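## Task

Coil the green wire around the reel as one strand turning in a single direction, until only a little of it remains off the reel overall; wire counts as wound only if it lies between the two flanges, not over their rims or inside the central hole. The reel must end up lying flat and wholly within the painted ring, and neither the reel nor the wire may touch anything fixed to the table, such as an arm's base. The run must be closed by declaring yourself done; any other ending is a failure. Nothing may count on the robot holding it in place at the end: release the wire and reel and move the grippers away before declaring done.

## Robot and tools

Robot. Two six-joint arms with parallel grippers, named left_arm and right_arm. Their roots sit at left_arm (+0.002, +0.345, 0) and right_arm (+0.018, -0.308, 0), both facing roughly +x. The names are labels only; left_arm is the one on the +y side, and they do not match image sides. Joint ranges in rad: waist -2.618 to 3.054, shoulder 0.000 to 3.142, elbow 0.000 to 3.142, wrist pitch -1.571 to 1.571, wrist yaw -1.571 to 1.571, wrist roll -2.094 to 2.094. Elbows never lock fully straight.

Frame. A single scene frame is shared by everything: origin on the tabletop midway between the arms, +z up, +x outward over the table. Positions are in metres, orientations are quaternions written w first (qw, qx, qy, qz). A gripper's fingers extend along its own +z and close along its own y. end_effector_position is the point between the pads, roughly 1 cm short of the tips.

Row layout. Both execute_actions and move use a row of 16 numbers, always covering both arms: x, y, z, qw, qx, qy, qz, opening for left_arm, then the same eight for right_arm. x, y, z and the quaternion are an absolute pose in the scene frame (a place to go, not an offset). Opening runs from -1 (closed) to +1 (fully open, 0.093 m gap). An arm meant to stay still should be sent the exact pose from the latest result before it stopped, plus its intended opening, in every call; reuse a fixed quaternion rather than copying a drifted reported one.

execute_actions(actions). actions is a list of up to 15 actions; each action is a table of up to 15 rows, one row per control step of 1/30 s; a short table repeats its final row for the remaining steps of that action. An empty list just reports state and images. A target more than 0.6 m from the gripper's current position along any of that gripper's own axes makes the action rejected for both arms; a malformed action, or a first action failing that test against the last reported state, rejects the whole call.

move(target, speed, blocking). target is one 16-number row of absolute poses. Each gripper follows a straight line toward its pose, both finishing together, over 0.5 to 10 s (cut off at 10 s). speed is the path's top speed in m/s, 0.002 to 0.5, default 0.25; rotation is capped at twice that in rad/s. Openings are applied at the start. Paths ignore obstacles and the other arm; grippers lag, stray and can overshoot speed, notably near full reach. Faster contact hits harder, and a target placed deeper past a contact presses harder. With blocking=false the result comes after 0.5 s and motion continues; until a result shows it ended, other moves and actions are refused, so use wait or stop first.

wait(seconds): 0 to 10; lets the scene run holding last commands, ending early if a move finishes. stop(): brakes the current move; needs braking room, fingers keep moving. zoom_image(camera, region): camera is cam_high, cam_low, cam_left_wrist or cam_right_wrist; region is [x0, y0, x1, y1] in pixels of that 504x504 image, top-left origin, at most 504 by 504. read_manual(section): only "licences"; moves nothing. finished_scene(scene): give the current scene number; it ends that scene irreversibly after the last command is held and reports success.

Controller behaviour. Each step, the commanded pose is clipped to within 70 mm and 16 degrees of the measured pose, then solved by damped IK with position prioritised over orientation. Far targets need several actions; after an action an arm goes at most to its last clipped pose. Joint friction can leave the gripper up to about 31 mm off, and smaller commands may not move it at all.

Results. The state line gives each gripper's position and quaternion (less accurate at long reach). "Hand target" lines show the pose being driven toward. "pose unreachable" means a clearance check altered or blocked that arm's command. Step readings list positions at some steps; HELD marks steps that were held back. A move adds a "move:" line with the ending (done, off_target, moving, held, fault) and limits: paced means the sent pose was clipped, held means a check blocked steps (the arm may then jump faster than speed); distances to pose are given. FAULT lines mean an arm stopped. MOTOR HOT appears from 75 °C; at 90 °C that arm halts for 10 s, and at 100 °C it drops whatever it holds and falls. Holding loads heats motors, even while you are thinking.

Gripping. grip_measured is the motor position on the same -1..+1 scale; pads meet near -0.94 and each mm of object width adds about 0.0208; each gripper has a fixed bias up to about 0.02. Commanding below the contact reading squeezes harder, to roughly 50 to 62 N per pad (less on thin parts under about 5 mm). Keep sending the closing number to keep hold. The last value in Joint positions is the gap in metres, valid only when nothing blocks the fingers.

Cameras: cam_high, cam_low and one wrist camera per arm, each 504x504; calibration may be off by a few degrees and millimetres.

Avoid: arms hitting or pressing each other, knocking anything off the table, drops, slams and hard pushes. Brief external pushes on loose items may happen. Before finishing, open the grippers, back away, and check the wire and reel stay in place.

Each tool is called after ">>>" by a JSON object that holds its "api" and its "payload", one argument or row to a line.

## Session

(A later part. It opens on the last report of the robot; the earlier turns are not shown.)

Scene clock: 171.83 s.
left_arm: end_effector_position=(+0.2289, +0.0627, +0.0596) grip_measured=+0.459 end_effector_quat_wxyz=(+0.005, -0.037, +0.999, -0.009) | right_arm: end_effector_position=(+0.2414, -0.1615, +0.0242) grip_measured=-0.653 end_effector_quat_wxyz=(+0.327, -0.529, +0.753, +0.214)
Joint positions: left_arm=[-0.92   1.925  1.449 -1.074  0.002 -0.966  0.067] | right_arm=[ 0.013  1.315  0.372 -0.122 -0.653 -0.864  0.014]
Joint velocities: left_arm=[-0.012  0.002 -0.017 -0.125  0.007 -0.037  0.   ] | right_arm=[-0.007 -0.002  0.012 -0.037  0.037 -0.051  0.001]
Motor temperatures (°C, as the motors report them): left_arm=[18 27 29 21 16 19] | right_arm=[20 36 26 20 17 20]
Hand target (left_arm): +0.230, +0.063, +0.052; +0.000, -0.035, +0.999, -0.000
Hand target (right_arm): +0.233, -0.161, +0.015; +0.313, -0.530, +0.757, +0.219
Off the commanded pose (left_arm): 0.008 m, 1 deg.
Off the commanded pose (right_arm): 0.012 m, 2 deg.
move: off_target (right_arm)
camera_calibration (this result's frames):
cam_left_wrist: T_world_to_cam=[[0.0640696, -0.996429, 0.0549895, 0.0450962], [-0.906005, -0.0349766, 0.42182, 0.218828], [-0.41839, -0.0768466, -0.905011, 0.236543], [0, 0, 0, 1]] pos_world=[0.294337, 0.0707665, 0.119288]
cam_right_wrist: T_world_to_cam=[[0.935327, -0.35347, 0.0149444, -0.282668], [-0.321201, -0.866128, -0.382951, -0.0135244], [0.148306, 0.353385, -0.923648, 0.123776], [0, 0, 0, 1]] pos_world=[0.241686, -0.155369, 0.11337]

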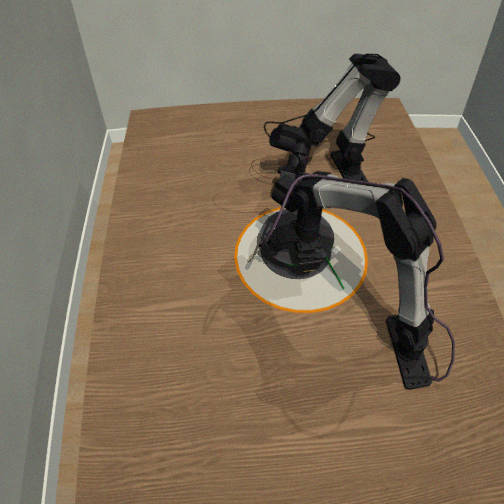

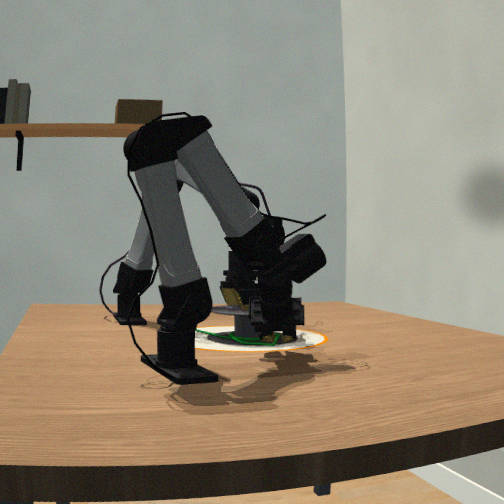

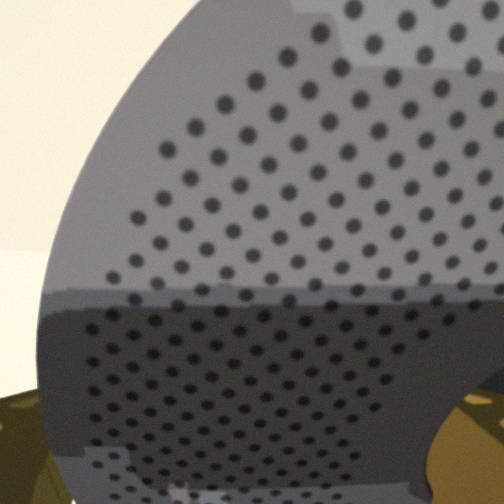

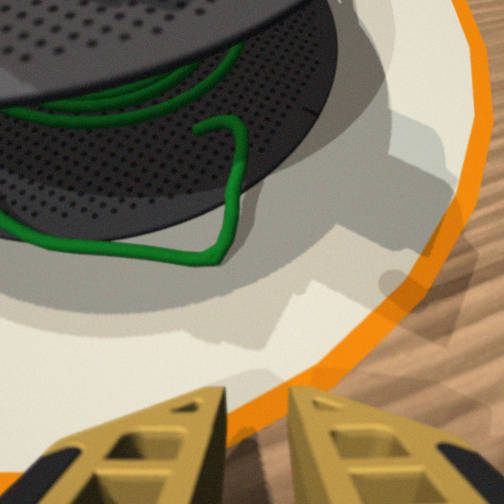

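>>> {"api": "move", "payload": {
  "target": [0.230,0.063,0.052,0,-0.035,0.9994,0,0.3, 0.226,-0.160,0.008,0.3135,-0.5299,0.7568,0.2195,-0.65],
  "speed": 0.1
}}

>>> {"api": "move", "payload": {
  "target": [0.230,0.063,0.052,0,-0.035,0.9994,0,0.3, 0.240,-0.118,0.008,0.3135,-0.5299,0.7568,0.2195,-0.65],
  "speed": 0.08
}}

Scene clock: 174.60 s.
left_arm: end_effector_position=(+0.2289, +0.0627, +0.0596) grip_measured=+0.459 end_effector_quat_wxyz=(+0.005, -0.037, +0.999, -0.009) | right_arm: end_effector_position=(+0.2307, -0.1602, +0.0152) grip_measured=-0.653 end_effector_quat_wxyz=(+0.320, -0.530, +0.754, +0.220)
Joint positions: left_arm=[-0.92   1.925  1.449 -1.074  0.002 -0.966  0.067] | right_arm=[ 0.027  1.315  0.329 -0.088 -0.653 -0.853  0.014]
Joint velocities: left_arm=[-0.007 -0.007 -0.017  0.037 -0.022 -0.037  0.001] | right_arm=[-0.002 -0.002 -0.002 -0.007  0.022  0.022  0.002]
Motor temperatures (°C, as the motors report them): left_arm=[18 27 29 21 16 19] | right_arm=[20 36 26 20 17 20]
Hand target (left_arm): +0.230, +0.063, +0.052; +0.000, -0.035, +0.999, -0.000
Hand target (right_arm): +0.225, -0.160, +0.008; +0.313, -0.530, +0.757, +0.219
Off the commanded pose (left_arm): 0.008 m, 1 deg.
Off the commanded pose (right_arm): 0.009 m, 1 deg.
move: done
camera_calibration (this result's frames):
cam_left_wrist: T_world_to_cam=[[0.0640696, -0.996429, 0.0549895, 0.0450962], [-0.906005, -0.0349766, 0.42182, 0.218828], [-0.41839, -0.0768466, -0.905011, 0.236543], [0, 0, 0, 1]] pos_world=[0.294337, 0.0707665, 0.119288]
cam_right_wrist: T_world_to_cam=[[0.937557, -0.347831, -0.0011137, -0.271414], [-0.322358, -0.867685, -0.378429, -0.0193715], [0.130663, 0.355157, -0.92563, 0.120964], [0, 0, 0, 1]] pos_world=[0.232416, -0.154176, 0.104335]

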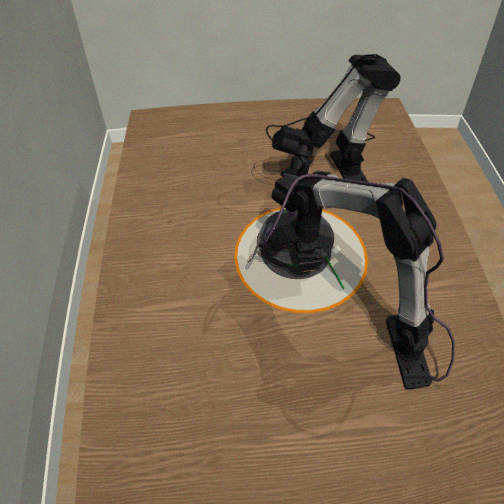

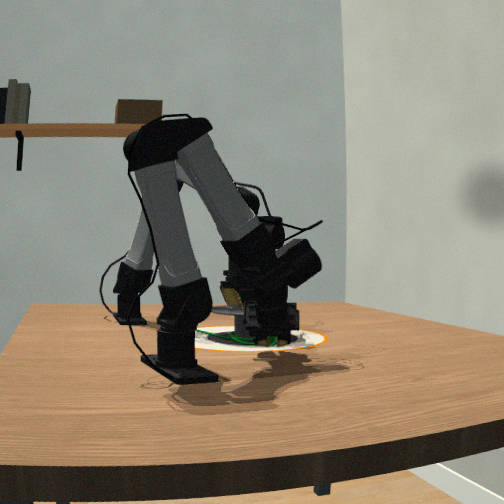

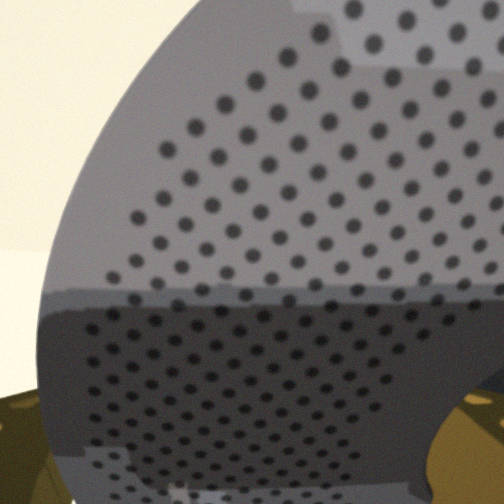

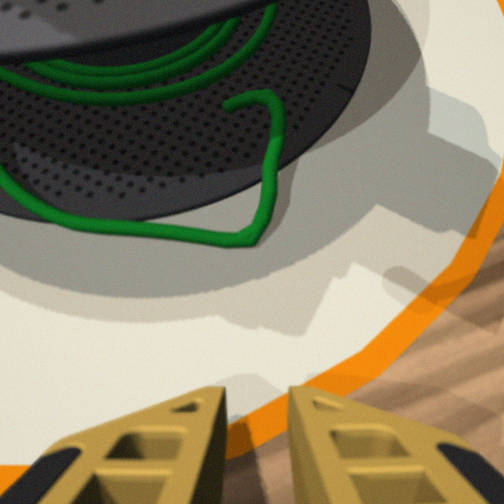

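Scene clock: 175.63 s.
left_arm: end_effector_position=(+0.2289, +0.0627, +0.0596) grip_measured=+0.459 end_effector_quat_wxyz=(+0.005, -0.037, +0.999, -0.009) | right_arm: end_effector_position=(+0.2316, -0.1217, +0.0067) grip_measured=-0.653 end_effector_quat_wxyz=(+0.307, -0.532, +0.756, +0.227)
Joint positions: left_arm=[-0.92   1.925  1.449 -1.074  0.002 -0.966  0.067] | right_arm=[ 0.222  1.419  0.346  0.083 -0.561 -0.659  0.014]
Joint velocities: left_arm=[-0.012 -0.012 -0.012 -0.066 -0.051 -0.022  0.   ] | right_arm=[ 0.017  0.007 -0.002  0.022 -0.022  0.066  0.   ]
Motor temperatures (°C, as the motors report them): left_arm=[18 27 29 21 16 19] | right_arm=[20 35 26 20 17 20]
Hand target (left_arm): +0.230, +0.063, +0.052; +0.000, -0.035, +0.999, -0.000
Hand target (right_arm): +0.240, -0.120, +0.007; +0.312, -0.532, +0.757, +0.216
Off the commanded pose (left_arm): 0.008 m, 1 deg.
Off the commanded pose (right_arm): 0.009 m, 1 deg.
move: done
camera_calibration (this result's frames):
cam_left_wrist: T_world_to_cam=[[0.0640696, -0.996429, 0.0549895, 0.0450962], [-0.906005, -0.0349766, 0.42182, 0.218828], [-0.41839, -0.0768466, -0.905011, 0.236543], [0, 0, 0, 1]] pos_world=[0.294337, 0.0707665, 0.119288]
cam_right_wrist: T_world_to_cam=[[0.941039, -0.337436, -0.0241441, -0.258334], [-0.322506, -0.873271, -0.365222, 0.0104584], [0.102154, 0.351474, -0.930607, 0.105537], [0, 0, 0, 1]] pos_world=[0.235694, -0.115132, 0.0957962]

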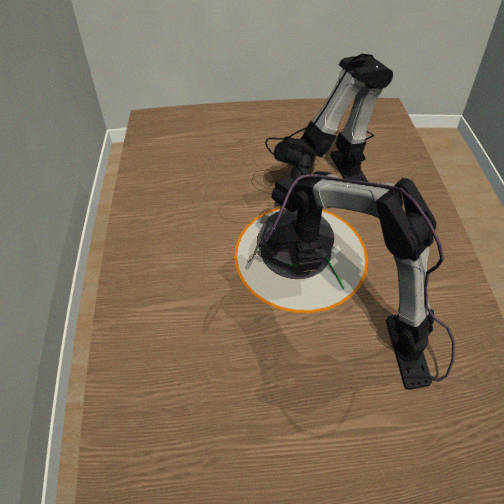

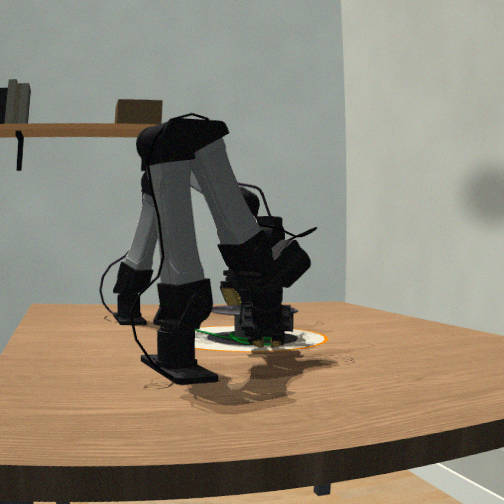

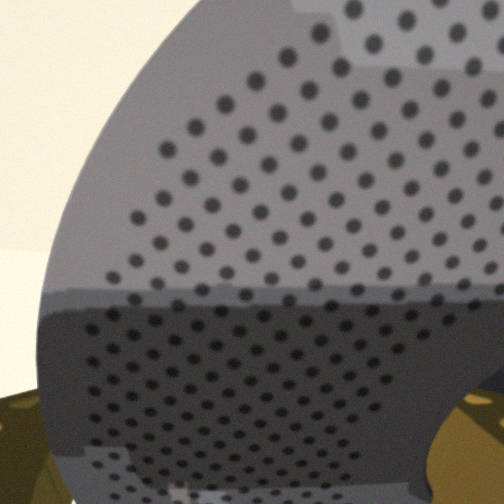

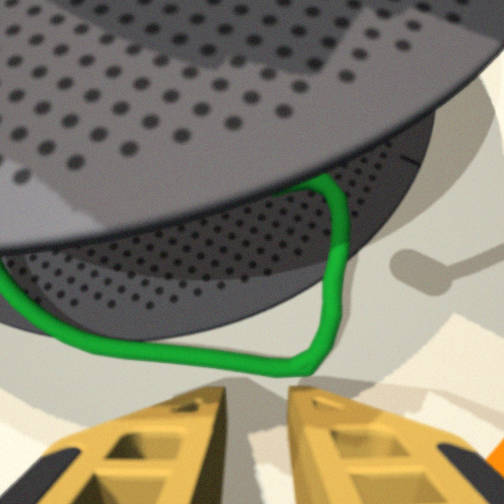

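>>> {"api": "move", "payload": {
  "target": [0.230,0.063,0.052,0,-0.035,0.9994,0,0.3, 0.256,-0.124,0.016,0.3135,-0.5299,0.7568,0.2195,-0.65],
  "speed": 0.08
}}

Scene clock: 176.77 s.
left_arm: end_effector_position=(+0.2289, +0.0627, +0.0596) grip_measured=+0.459 end_effector_quat_wxyz=(+0.005, -0.037, +0.999, -0.009) | right_arm: end_effector_position=(+0.2548, -0.1232, +0.0171) grip_measured=-0.653 end_effector_quat_wxyz=(+0.322, -0.530, +0.755, +0.214)
Joint positions: left_arm=[-0.92   1.925  1.449 -1.074  0.002 -0.966  0.067] | right_arm=[ 0.188  1.445  0.415  0.057 -0.558 -0.687  0.014]
Joint velocities: left_arm=[-0.022  0.002  0.012  0.007 -0.037 -0.051 -0.   ] | right_arm=[ 0.017  0.007  0.007 -0.051  0.007 -0.022  0.   ]
Motor temperatures (°C, as the motors report them): left_arm=[18 27 29 21 16 19] | right_arm=[20 35 26 21 17 20]
Hand target (left_arm): +0.230, +0.063, +0.052; +0.000, -0.035, +0.999, -0.000
Hand target (right_arm): +0.256, -0.124, +0.016; +0.314, -0.529, +0.757, +0.220
Off the commanded pose (left_arm): 0.008 m, 1 deg.
Off the commanded pose (right_arm): 0.002 m, 1 deg.
move: done
camera_calibration (this result's frames):
cam_left_wrist: T_world_to_cam=[[0.0640696, -0.996429, 0.0549895, 0.0450962], [-0.906005, -0.0349766, 0.42182, 0.218828], [-0.41839, -0.0768466, -0.905011, 0.236543], [0, 0, 0, 1]] pos_world=[0.294337, 0.0707665, 0.119288]
cam_right_wrist: T_world_to_cam=[[0.935883, -0.352148, 0.0107072, -0.281419], [-0.322746, -0.869138, -0.374747, 0.0211356], [0.141272, 0.347263, -0.927065, 0.102768], [0, 0, 0, 1]] pos_world=[0.255679, -0.116419, 0.106206]

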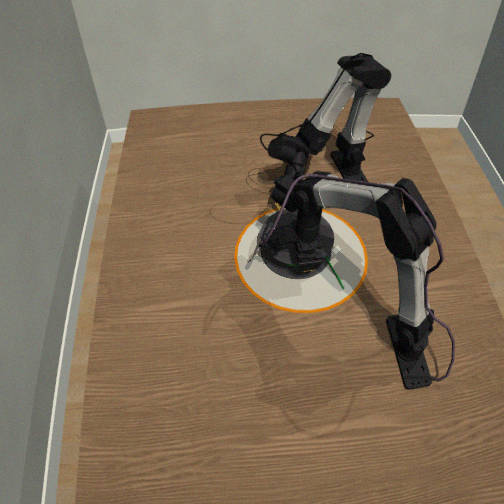

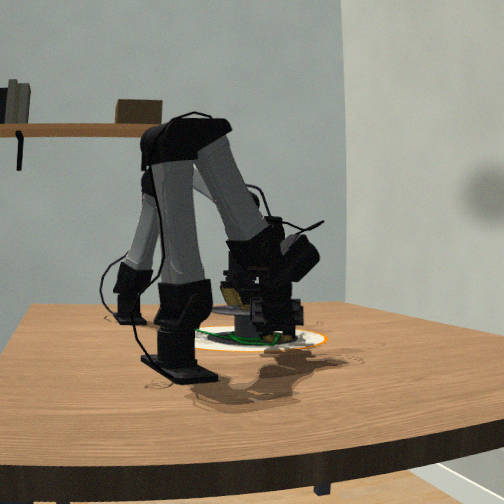

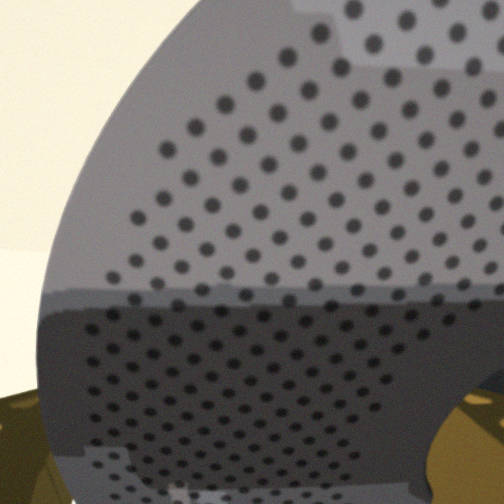

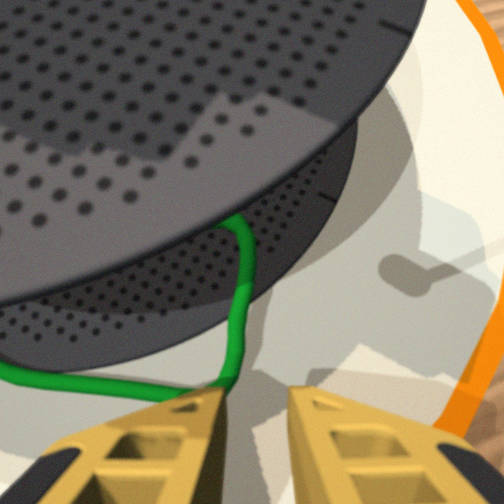

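>>> {"api": "move", "payload": {
  "target": [0.230,0.063,0.052,0,-0.035,0.9994,0,0.3, 0.248,-0.126,0.010,0.3135,-0.5299,0.7568,0.2195,-0.65],
  "speed": 0.08
}}

>>> {"api": "move", "payload": {
  "target": [0.230,0.063,0.052,0,-0.035,0.9994,0,0.3, 0.264,-0.098,0.012,0.3135,-0.5299,0.7568,0.2195,-0.65],
  "speed": 0.06
}}

Scene clock: 178.10 s.
left_arm: end_effector_position=(+0.2289, +0.0627, +0.0596) grip_measured=+0.459 end_effector_quat_wxyz=(+0.005, -0.037, +0.999, -0.009) | right_arm: end_effector_position=(+0.2537, -0.1235, +0.0163) grip_measured=-0.653 end_effector_quat_wxyz=(+0.320, -0.531, +0.755, +0.215)
Joint positions: left_arm=[-0.92   1.925  1.449 -1.074  0.002 -0.966  0.067] | right_arm=[ 0.188  1.445  0.415  0.052 -0.559 -0.69   0.014]
Joint velocities: left_arm=[-0.017  0.012  0.037  0.007  0.022 -0.051 -0.002] | right_arm=[ 0.002 -0.012  0.017 -0.037 -0.022  0.022 -0.002]
Motor temperatures (°C, as the motors report them): left_arm=[18 27 29 21 16 19] | right_arm=[20 35 26 21 18 20]
Hand target (left_arm): +0.230, +0.063, +0.052; +0.000, -0.035, +0.999, -0.000
Hand target (right_arm): +0.248, -0.126, +0.010; +0.314, -0.530, +0.757, +0.220
Off the commanded pose (left_arm): 0.008 m, 1 deg.
Off the commanded pose (right_arm): 0.009 m, 1 deg.
move: done
camera_calibration (this result's frames):
cam_left_wrist: T_world_to_cam=[[0.0640696, -0.996429, 0.0549895, 0.0450962], [-0.906005, -0.0349766, 0.42182, 0.218828], [-0.41839, -0.0768466, -0.905011, 0.236543], [0, 0, 0, 1]] pos_world=[0.294337, 0.0707665, 0.119288]
cam_right_wrist: T_world_to_cam=[[0.93673, -0.349971, 0.00760389, -0.280407], [-0.322294, -0.870721, -0.371444, 0.0198986], [0.136615, 0.345492, -0.928424, 0.103317], [0, 0, 0, 1]] pos_world=[0.254964, -0.116503, 0.105445]

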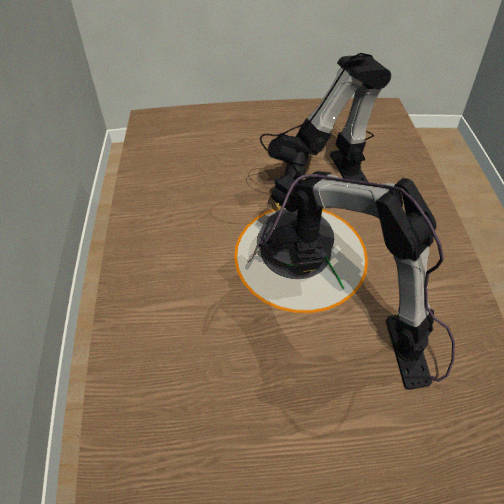

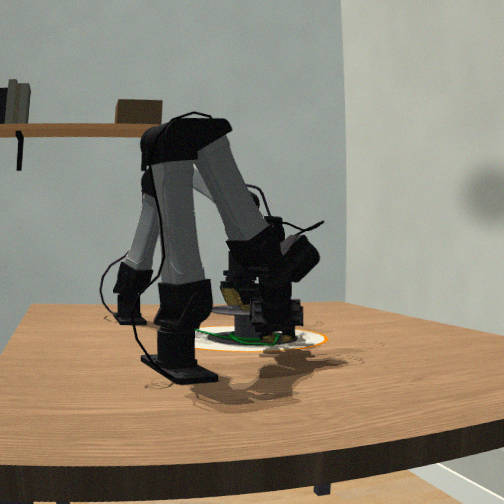

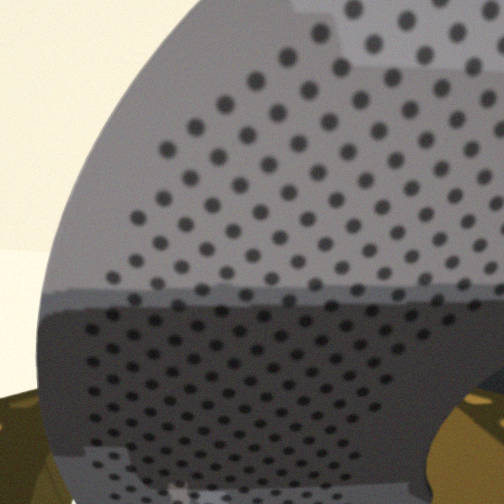

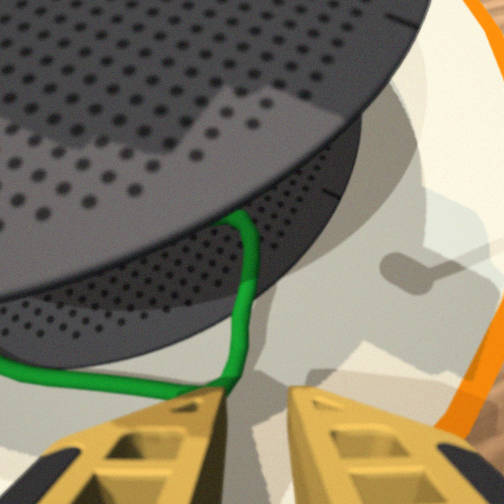

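Scene clock: 178.90 s.
left_arm: end_effector_position=(+0.2289, +0.0627, +0.0596) grip_measured=+0.459 end_effector_quat_wxyz=(+0.005, -0.037, +0.999, -0.009) | right_arm: end_effector_position=(+0.2571, -0.1029, +0.0106) grip_measured=-0.653 end_effector_quat_wxyz=(+0.308, -0.530, +0.758, +0.224)
Joint positions: left_arm=[-0.92   1.925  1.449 -1.074  0.002 -0.966  0.067] | right_arm=[ 0.261  1.527  0.457  0.102 -0.531 -0.617  0.014]
Joint velocities: left_arm=[-0.012  0.017  0.002 -0.037  0.007 -0.037  0.   ] | right_arm=[ 0.002  0.002 -0.012  0.022  0.007  0.066 -0.001]
Motor temperatures (°C, as the motors report them): left_arm=[18 27 29 21 16 19] | right_arm=[20 35 26 21 18 20]
Hand target (left_arm): +0.230, +0.063, +0.052; +0.000, -0.035, +0.999, -0.000
Hand target (right_arm): +0.264, -0.099, +0.012; +0.313, -0.530, +0.757, +0.218
Off the commanded pose (left_arm): 0.008 m, 1 deg.
Off the commanded pose (right_arm): 0.009 m, 1 deg.
move: done
camera_calibration (this result's frames):
cam_left_wrist: T_world_to_cam=[[0.0640696, -0.996429, 0.0549895, 0.0450962], [-0.906005, -0.0349766, 0.42182, 0.218828], [-0.41839, -0.0768466, -0.905011, 0.236543], [0, 0, 0, 1]] pos_world=[0.294337, 0.0707665, 0.119288]
cam_right_wrist: T_world_to_cam=[[0.938786, -0.343912, -0.0201257, -0.275982], [-0.327421, -0.872551, -0.36256, 0.0378349], [0.107128, 0.346956, -0.931743, 0.0981914], [0, 0, 0, 1]] pos_world=[0.260957, -0.0959687, 0.0996523]

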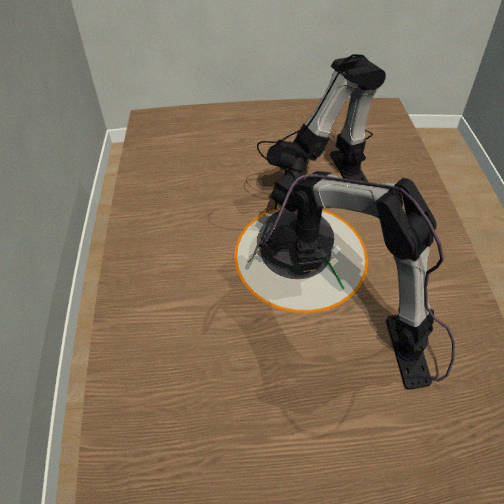

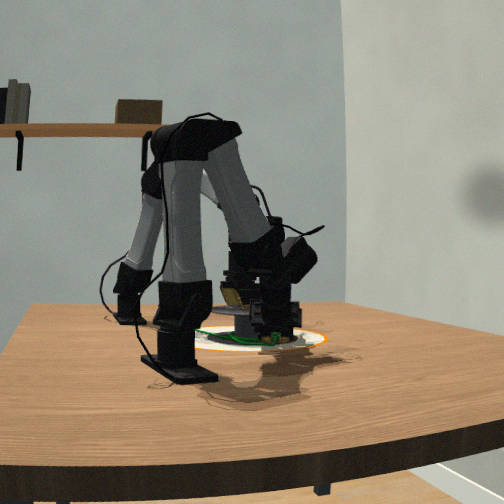

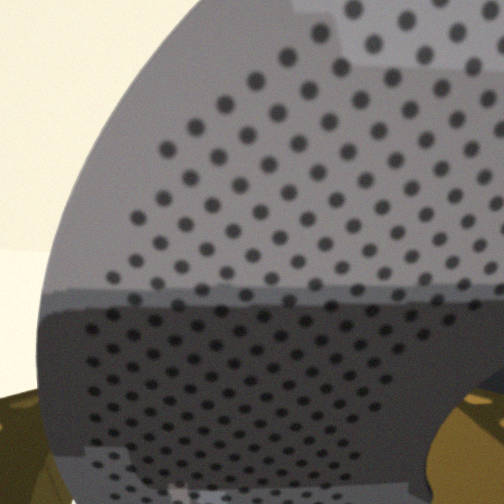

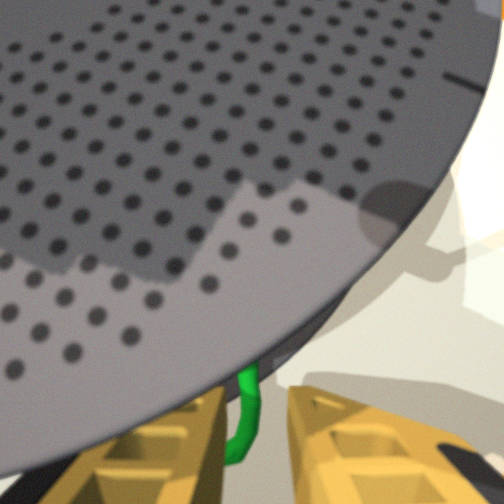

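>>> {"api": "execute_actions", "payload": {
  "actions": [
    [[0.230,0.063,0.052,0,-0.035,0.9994,0,0.3, 0.264,-0.098,0.008,0.3135,-0.5299,0.7568,0.2195,-0.75],[0.230,0.063,0.052,0,-0.035,0.9994,0,0.3, 0.264,-0.098,0.008,0.3135,-0.5299,0.7568,0.2195,-0.75],[0.230,0.063,0.052,0,-0.035,0.9994,0,0.3, 0.264,-0.098,0.008,0.3135,-0.5299,0.7568,0.2195,-0.75],[0.230,0.063,0.052,0,-0.035,0.9994,0,0.3, 0.264,-0.098,0.008,0.3135,-0.5299,0.7568,0.2195,-0.75],[0.230,0.063,0.052,0,-0.035,0.9994,0,0.3, 0.264,-0.098,0.008,0.3135,-0.5299,0.7568,0.2195,-0.82],[0.230,0.063,0.052,0,-0.035,0.9994,0,0.3, 0.264,-0.098,0.008,0.3135,-0.5299,0.7568,0.2195,-0.82],[0.230,0.063,0.052,0,-0.035,0.9994,0,0.3, 0.264,-0.098,0.008,0.3135,-0.5299,0.7568,0.2195,-0.82],[0.230,0.063,0.052,0,-0.035,0.9994,0,0.3, 0.264,-0.098,0.008,0.3135,-0.5299,0.7568,0.2195,-0.9],[0.230,0.063,0.052,0,-0.035,0.9994,0,0.3, 0.264,-0.098,0.008,0.3135,-0.5299,0.7568,0.2195,-0.9],[0.230,0.063,0.052,0,-0.035,0.9994,0,0.3, 0.264,-0.098,0.008,0.3135,-0.5299,0.7568,0.2195,-0.9],[0.230,0.063,0.052,0,-0.035,0.9994,0,0.3, 0.264,-0.098,0.008,0.3135,-0.5299,0.7568,0.2195,-1.0]]
  ]
}}

Scene clock: 180.70 s.
left_arm: end_effector_position=(+0.2289, +0.0627, +0.0596) grip_measured=+0.459 end_effector_quat_wxyz=(+0.005, -0.037, +0.999, -0.009) | right_arm: end_effector_position=(+0.2597, -0.1011, +0.0092) grip_measured=-0.993 end_effector_quat_wxyz=(+0.312, -0.529, +0.757, +0.223)
Joint positions: left_arm=[-0.92   1.925  1.449 -1.074  0.002 -0.966  0.067] | right_arm=[ 0.264  1.543  0.457  0.13  -0.529 -0.611  0.   ]
Joint velocities: left_arm=[-0.007 -0.002 -0.002  0.037 -0.022 -0.051 -0.   ] | right_arm=[-0.007  0.002  0.002 -0.007 -0.037  0.007  0.   ]
Motor temperatures (°C, as the motors report them): left_arm=[18 27 29 21 16 19] | right_arm=[20 35 26 21 18 20]
Hand target (left_arm): +0.230, +0.063, +0.052; +0.000, -0.035, +0.999, -0.000
Hand target (right_arm): +0.264, -0.098, +0.008; +0.313, -0.530, +0.757, +0.219
Off the commanded pose (left_arm): 0.008 m, 1 deg.
Off the commanded pose (right_arm): 0.005 m, 0 deg.
Step readings (end_effector_position):
0: left_arm (+0.2289, +0.0627, +0.0596) | right_arm (+0.2577, -0.1029, +0.0108)
1: left_arm (+0.2289, +0.0627, +0.0596) | right_arm (+0.2580, -0.1028, +0.0105)
2: left_arm (+0.2289, +0.0627, +0.0596) | right_arm (+0.2585, -0.1025, +0.0100)
4: left_arm (+0.2289, +0.0627, +0.0596) | right_arm (+0.2590, -0.1022, +0.0088)
8: left_arm (+0.2289, +0.0627, +0.0596) | right_arm (+0.2593, -0.1013, +0.0090)
15: end_effector_position above
camera_calibration (this result's frames):
cam_left_wrist: T_world_to_cam=[[0.0640696, -0.996429, 0.0549895, 0.0450962], [-0.906005, -0.0349766, 0.42182, 0.218828], [-0.41839, -0.0768466, -0.905011, 0.236543], [0, 0, 0, 1]] pos_world=[0.294337, 0.0707665, 0.119288]
cam_right_wrist: T_world_to_cam=[[0.938055, -0.346149, -0.015262, -0.277924], [-0.32706, -0.870064, -0.36881, 0.039973], [0.114384, 0.350956, -0.92938, 0.0944582], [0, 0, 0, 1]] pos_world=[0.262977, -0.0945747, 0.0982883]

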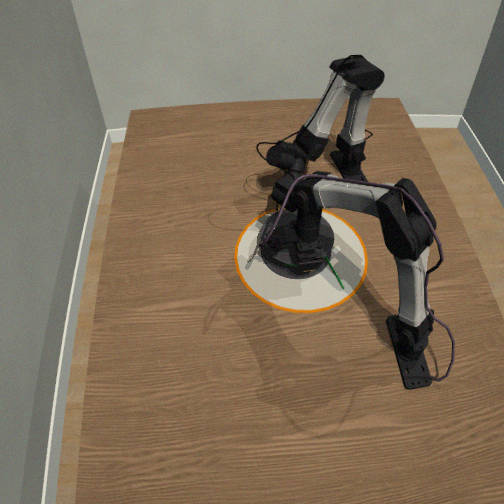

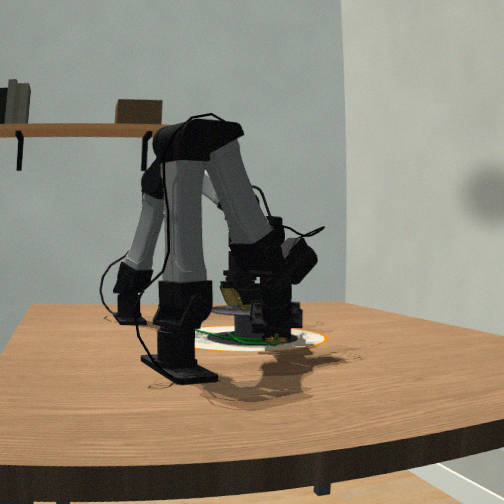

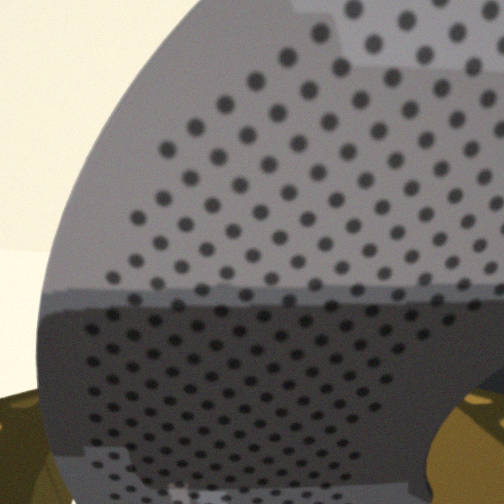

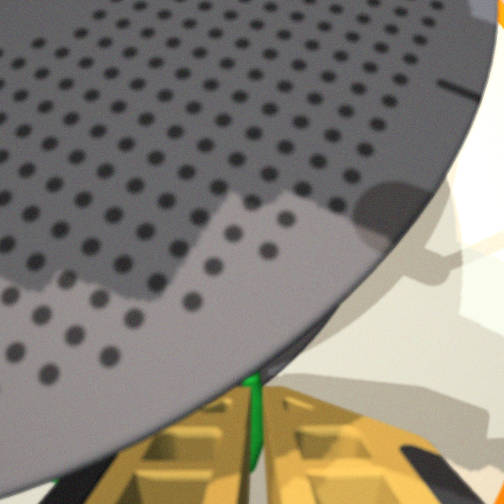

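>>> {"api": "move", "payload": {
  "target": [0.230,0.063,0.052,0,-0.035,0.9994,0,0.3, 0.288,-0.076,0.012,0.2706,-0.6533,0.6533,0.2706,-1.0],
  "speed": 0.3
}}

Scene clock: 183.73 s.
left_arm: end_effector_position=(+0.2325, +0.0661, +0.0596) grip_measured=+0.459 end_effector_quat_wxyz=(+0.006, -0.052, +0.999, -0.007) | right_arm: end_effector_position=(+0.2874, -0.0803, +0.0109) grip_measured=-0.993 end_effector_quat_wxyz=(+0.273, -0.652, +0.660, +0.255)
Joint positions: left_arm=[-0.908  1.925  1.449 -1.076 -0.001 -0.985  0.067] | right_arm=[ 0.224  1.776  0.79  -0.2   -0.679 -1.025  0.   ]
Joint velocities: left_arm=[ 0.002 -0.002  0.012 -0.007 -0.037 -0.051 -0.001] | right_arm=[-0.002  0.007 -0.007 -0.051  0.007 -0.081  0.   ]
Motor temperatures (°C, as the motors report them): left_arm=[18 27 29 20 16 19] | right_arm=[20 35 26 21 18 20]
Hand target (left_arm): +0.230, +0.063, +0.052; +0.000, -0.035, +0.999, -0.000
Hand target (right_arm): +0.288, -0.076, +0.013; -0.273, +0.652, -0.654, -0.271
Off the commanded pose (left_arm): 0.009 m, 2 deg.
Off the commanded pose (right_arm): 0.005 m, 2 deg.
move: done
camera_calibration (this result's frames):
cam_left_wrist: T_world_to_cam=[[0.0948205, -0.994125, 0.052194, 0.0411204], [-0.904939, -0.0642277, 0.420667, 0.223952], [-0.414843, -0.0871203, -0.905712, 0.238193], [0, 0, 0, 1]] pos_world=[0.297577, 0.0760142, 0.119379]
cam_right_wrist: T_world_to_cam=[[0.999621, -0.0251926, 0.0111137, -0.288914], [-0.019757, -0.937366, -0.347784, -0.0262566], [0.0191792, 0.347433, -0.937509, 0.112782], [0, 0, 0, 1]] pos_world=[0.286122, -0.0710746, 0.099813]

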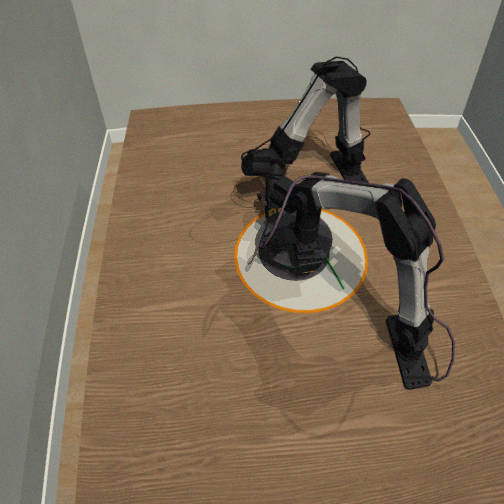

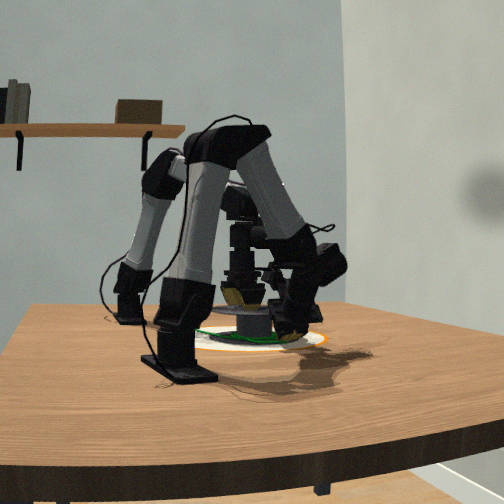

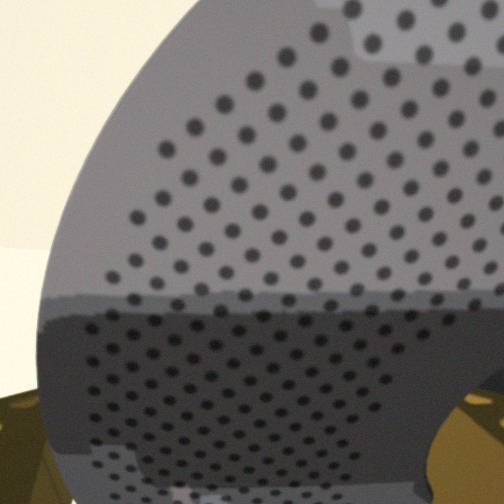

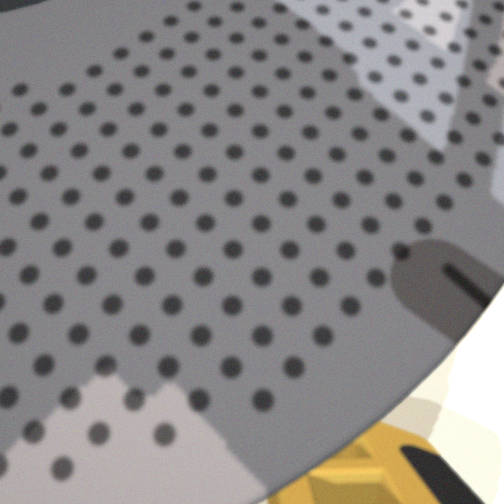

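>>> {"api": "zoom_image", "payload": {
  "camera": "cam_low",
  "region": [190, 270, 350, 370]
}}

Region (190, 270, 350, 370) of cam_low's 504x504 image, scaled by 3.150, with more detail than that image has; it fills the top 315 rows of this view, and the rest is white.

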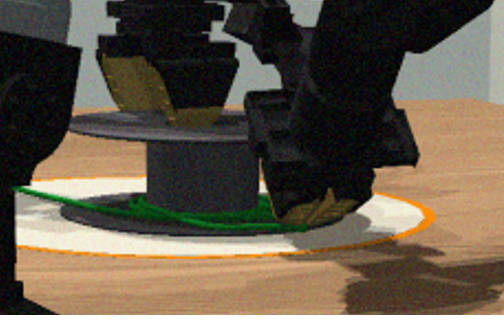

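>>> {"api": "move", "payload": {
  "target": [0.230,0.063,0.052,0,-0.035,0.9994,0,0.3, 0.309,-0.057,0.013,0.2195,-0.7568,0.5299,0.3135,-1.0],
  "speed": 0.3
}}

>>> {"api": "zoom_image", "payload": {
  "camera": "cam_low",
  "region": [190, 270, 350, 370]
}}

Scene clock: 185.63 s.
left_arm: end_effector_position=(+0.2359, +0.0693, +0.0596) grip_measured=+0.459 end_effector_quat_wxyz=(+0.007, -0.069, +0.998, -0.005) | right_arm: end_effector_position=(+0.3072, -0.0643, +0.0132) grip_measured=-0.993 end_effector_quat_wxyz=(-0.214, +0.756, -0.539, -0.303)
Joint positions: left_arm=[-0.897  1.925  1.449 -1.077 -0.005 -1.007  0.067] | right_arm=[ 0.215  2.042  1.215 -0.694 -0.759 -1.494  0.   ]
Joint velocities: left_arm=[-0.012 -0.007  0.027  0.007  0.037 -0.066 -0.   ] | right_arm=[-0.007  0.007 -0.002 -0.11  -0.037  0.037  0.   ]
Motor temperatures (°C, as the motors report them): left_arm=[18 27 29 20 16 19] | right_arm=[20 35 27 21 18 20]
Hand target (left_arm): +0.230, +0.063, +0.052; +0.000, -0.036, +0.999, -0.000
Hand target (right_arm): +0.309, -0.057, +0.014; -0.221, +0.756, -0.531, -0.314
Off the commanded pose (left_arm): 0.012 m, 4 deg.
Off the commanded pose (right_arm): 0.007 m, 2 deg.
move: off_target (left_arm)
camera_calibration (this result's frames):
cam_left_wrist: T_world_to_cam=[[0.127338, -0.990639, 0.0491928, 0.0362748], [-0.903251, -0.0953286, 0.41839, 0.229156], [-0.409784, -0.0977102, -0.906934, 0.239508], [0, 0, 0, 1]] pos_world=[0.300513, 0.0811828, 0.119557]
cam_right_wrist: T_world_to_cam=[[0.947016, 0.321017, -0.0104445, -0.269591], [0.298087, -0.89055, -0.343607, -0.104683], [-0.119605, 0.322287, -0.939056, 0.15003], [0, 0, 0, 1]] pos_world=[0.304456, -0.0550345, 0.102102]

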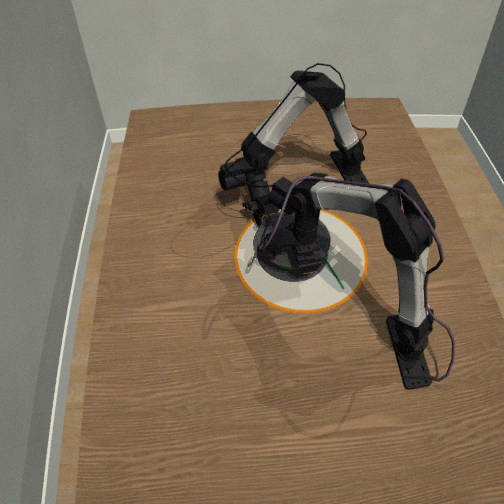

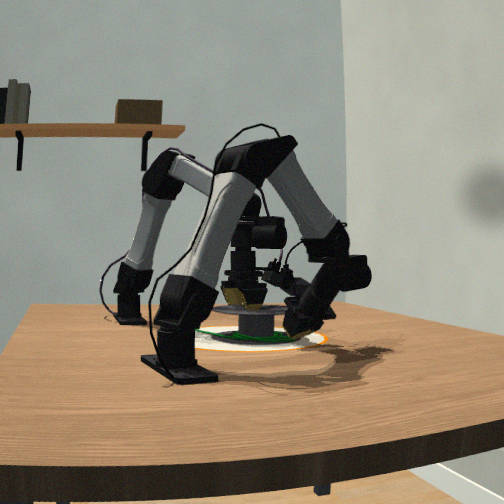

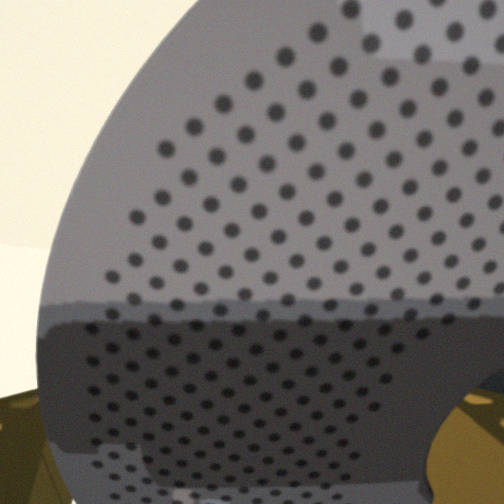

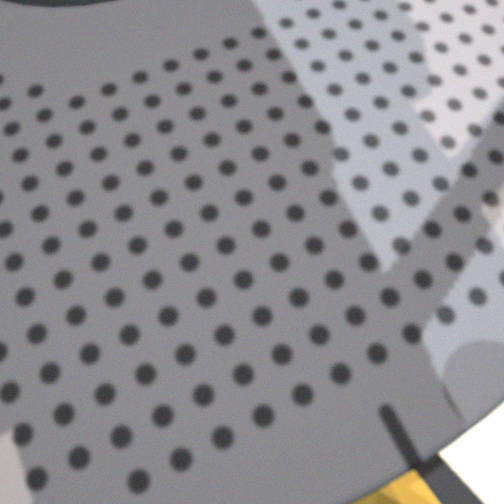

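Region (190, 270, 350, 370) of cam_low's 504x504 image, scaled by 3.150, with more detail than that image has; it fills the top 315 rows of this view, and the rest is white.

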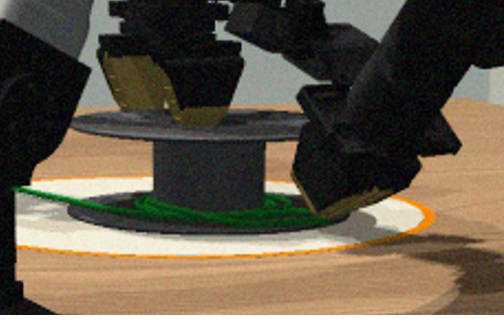

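>>> {"api": "execute_actions", "payload": {
  "actions": [
    [[0.230,0.063,0.052,0,-0.035,0.9994,0,0.3, 0.309,-0.057,0.013,0.2195,-0.7568,0.5299,0.3135,-0.9],[0.230,0.063,0.052,0,-0.035,0.9994,0,0.3, 0.309,-0.057,0.013,0.2195,-0.7568,0.5299,0.3135,-0.9],[0.230,0.063,0.052,0,-0.035,0.9994,0,0.3, 0.309,-0.057,0.013,0.2195,-0.7568,0.5299,0.3135,-0.8],[0.230,0.063,0.052,0,-0.035,0.9994,0,0.3, 0.309,-0.057,0.013,0.2195,-0.7568,0.5299,0.3135,-0.8],[0.230,0.063,0.052,0,-0.035,0.9994,0,0.3, 0.309,-0.057,0.013,0.2195,-0.7568,0.5299,0.3135,-0.65]],
    [[0.230,0.063,0.052,0,-0.035,0.9994,0,0.3, 0.315,-0.075,0.02,0.2195,-0.7568,0.5299,0.3135,-0.65],[0.230,0.063,0.052,0,-0.035,0.9994,0,0.3, 0.320,-0.090,0.025,0.2195,-0.7568,0.5299,0.3135,-0.65],[0.230,0.063,0.052,0,-0.035,0.9994,0,0.3, 0.325,-0.105,0.03,0.2195,-0.7568,0.5299,0.3135,-0.65],[0.230,0.063,0.052,0,-0.035,0.9994,0,0.3, 0.328,-0.12,0.04,0.2195,-0.7568,0.5299,0.3135,-0.65]]
  ]
}}

>>> {"api": "zoom_image", "payload": {
  "camera": "cam_low",
  "region": [190, 270, 350, 370]
}}

Scene clock: 187.60 s.
left_arm: end_effector_position=(+0.2341, +0.0672, +0.0596) grip_measured=+0.459 end_effector_quat_wxyz=(+0.006, -0.051, +0.999, -0.007) | right_arm: end_effector_position=(+0.3335, -0.1219, +0.0399) grip_measured=-0.653 end_effector_quat_wxyz=(-0.230, +0.752, -0.538, -0.302)
Joint positions: left_arm=[-0.903  1.925  1.449 -1.075 -0.001 -0.978  0.067] | right_arm=[ 0.032  2.042  1.326 -0.946 -0.775 -1.731  0.014]
Joint velocities: left_arm=[ 0.007  0.002 -0.007 -0.11  -0.066  0.022  0.001] | right_arm=[-0.012  0.002 -0.002 -0.242  0.007 -0.051  0.001]
Motor temperatures (°C, as the motors report them): left_arm=[18 27 29 20 16 19] | right_arm=[20 35 27 21 18 20]
Hand target (left_arm): +0.230, +0.063, +0.052; -0.000, -0.035, +0.999, -0.000
Hand target (right_arm): +0.329, -0.119, +0.041; -0.223, +0.755, -0.530, -0.315
Off the commanded pose (left_arm): 0.010 m, 2 deg.
Off the commanded pose (right_arm): 0.006 m, 2 deg.
Step readings (end_effector_position; steps 1 to 15: 1st action; 16 to 30: 2nd action):
0: left_arm (+0.2359, +0.0692, +0.0596) | right_arm (+0.3073, -0.0642, +0.0133)
1: left_arm (+0.2359, +0.0692, +0.0596) | right_arm (+0.3073, -0.0642, +0.0133)
2: left_arm (+0.2359, +0.0692, +0.0596) | right_arm (+0.3073, -0.0642, +0.0133)
4: left_arm (+0.2358, +0.0690, +0.0596) | right_arm (+0.3072, -0.0642, +0.0133)
8: left_arm (+0.2348, +0.0682, +0.0596) | right_arm (+0.3074, -0.0641, +0.0134)
15: left_arm (+0.2348, +0.0682, +0.0596) | right_arm (+0.3074, -0.0641, +0.0134)
16: left_arm (+0.2347, +0.0682, +0.0596) | right_arm (+0.3079, -0.0654, +0.0142)
17: left_arm (+0.2346, +0.0679, +0.0596) | right_arm (+0.3090, -0.0685, +0.0160)
19: left_arm (+0.2343, +0.0675, +0.0596) | right_arm (+0.3179, -0.0833, +0.0216)
23: left_arm (+0.2341, +0.0672, +0.0596) | right_arm (+0.3398, -0.1184, +0.0331)
30: end_effector_position above
camera_calibration (this result's frames):
cam_left_wrist: T_world_to_cam=[[0.0928864, -0.99429, 0.052527, 0.0425335], [-0.905429, -0.062403, 0.419886, 0.225557], [-0.414211, -0.0865611, -0.906056, 0.238815], [0, 0, 0, 1]] pos_world=[0.299195, 0.0770382, 0.119438]
cam_right_wrist: T_world_to_cam=[[0.95122, 0.308217, 0.0135512, -0.279613], [0.292163, -0.885825, -0.360492, -0.151503], [-0.0991059, 0.346867, -0.932664, 0.192682], [0, 0, 0, 1]] pos_world=[0.329333, -0.114858, 0.128881]

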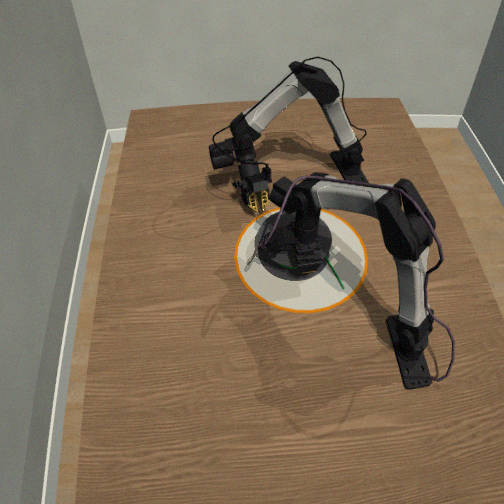

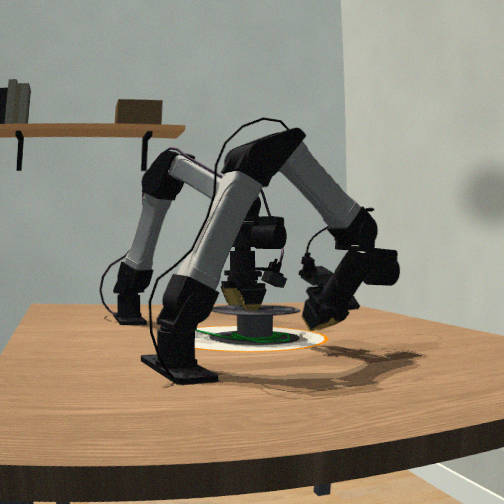

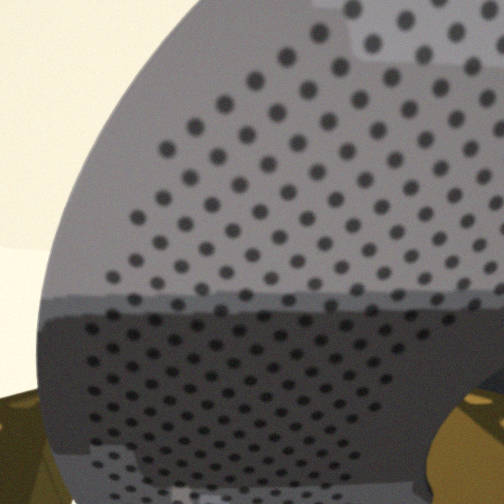

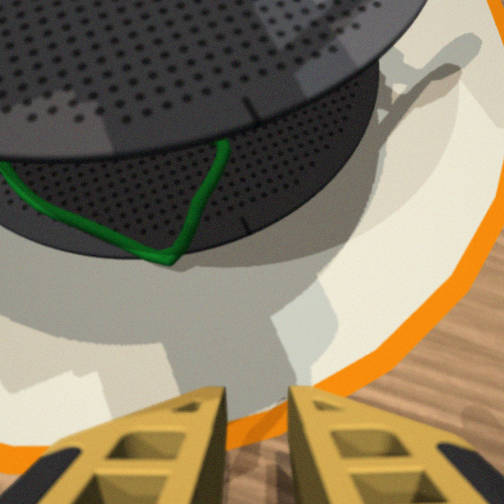

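Region (190, 270, 350, 370) of cam_low's 504x504 image, scaled by 3.150, with more detail than that image has; it fills the top 315 rows of this view, and the rest is white.

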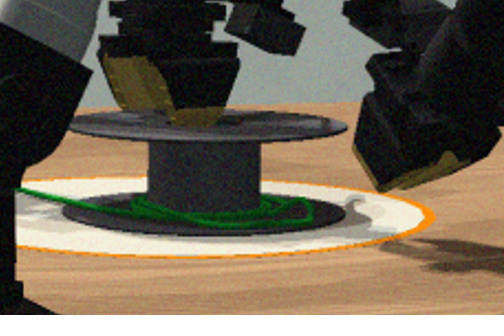

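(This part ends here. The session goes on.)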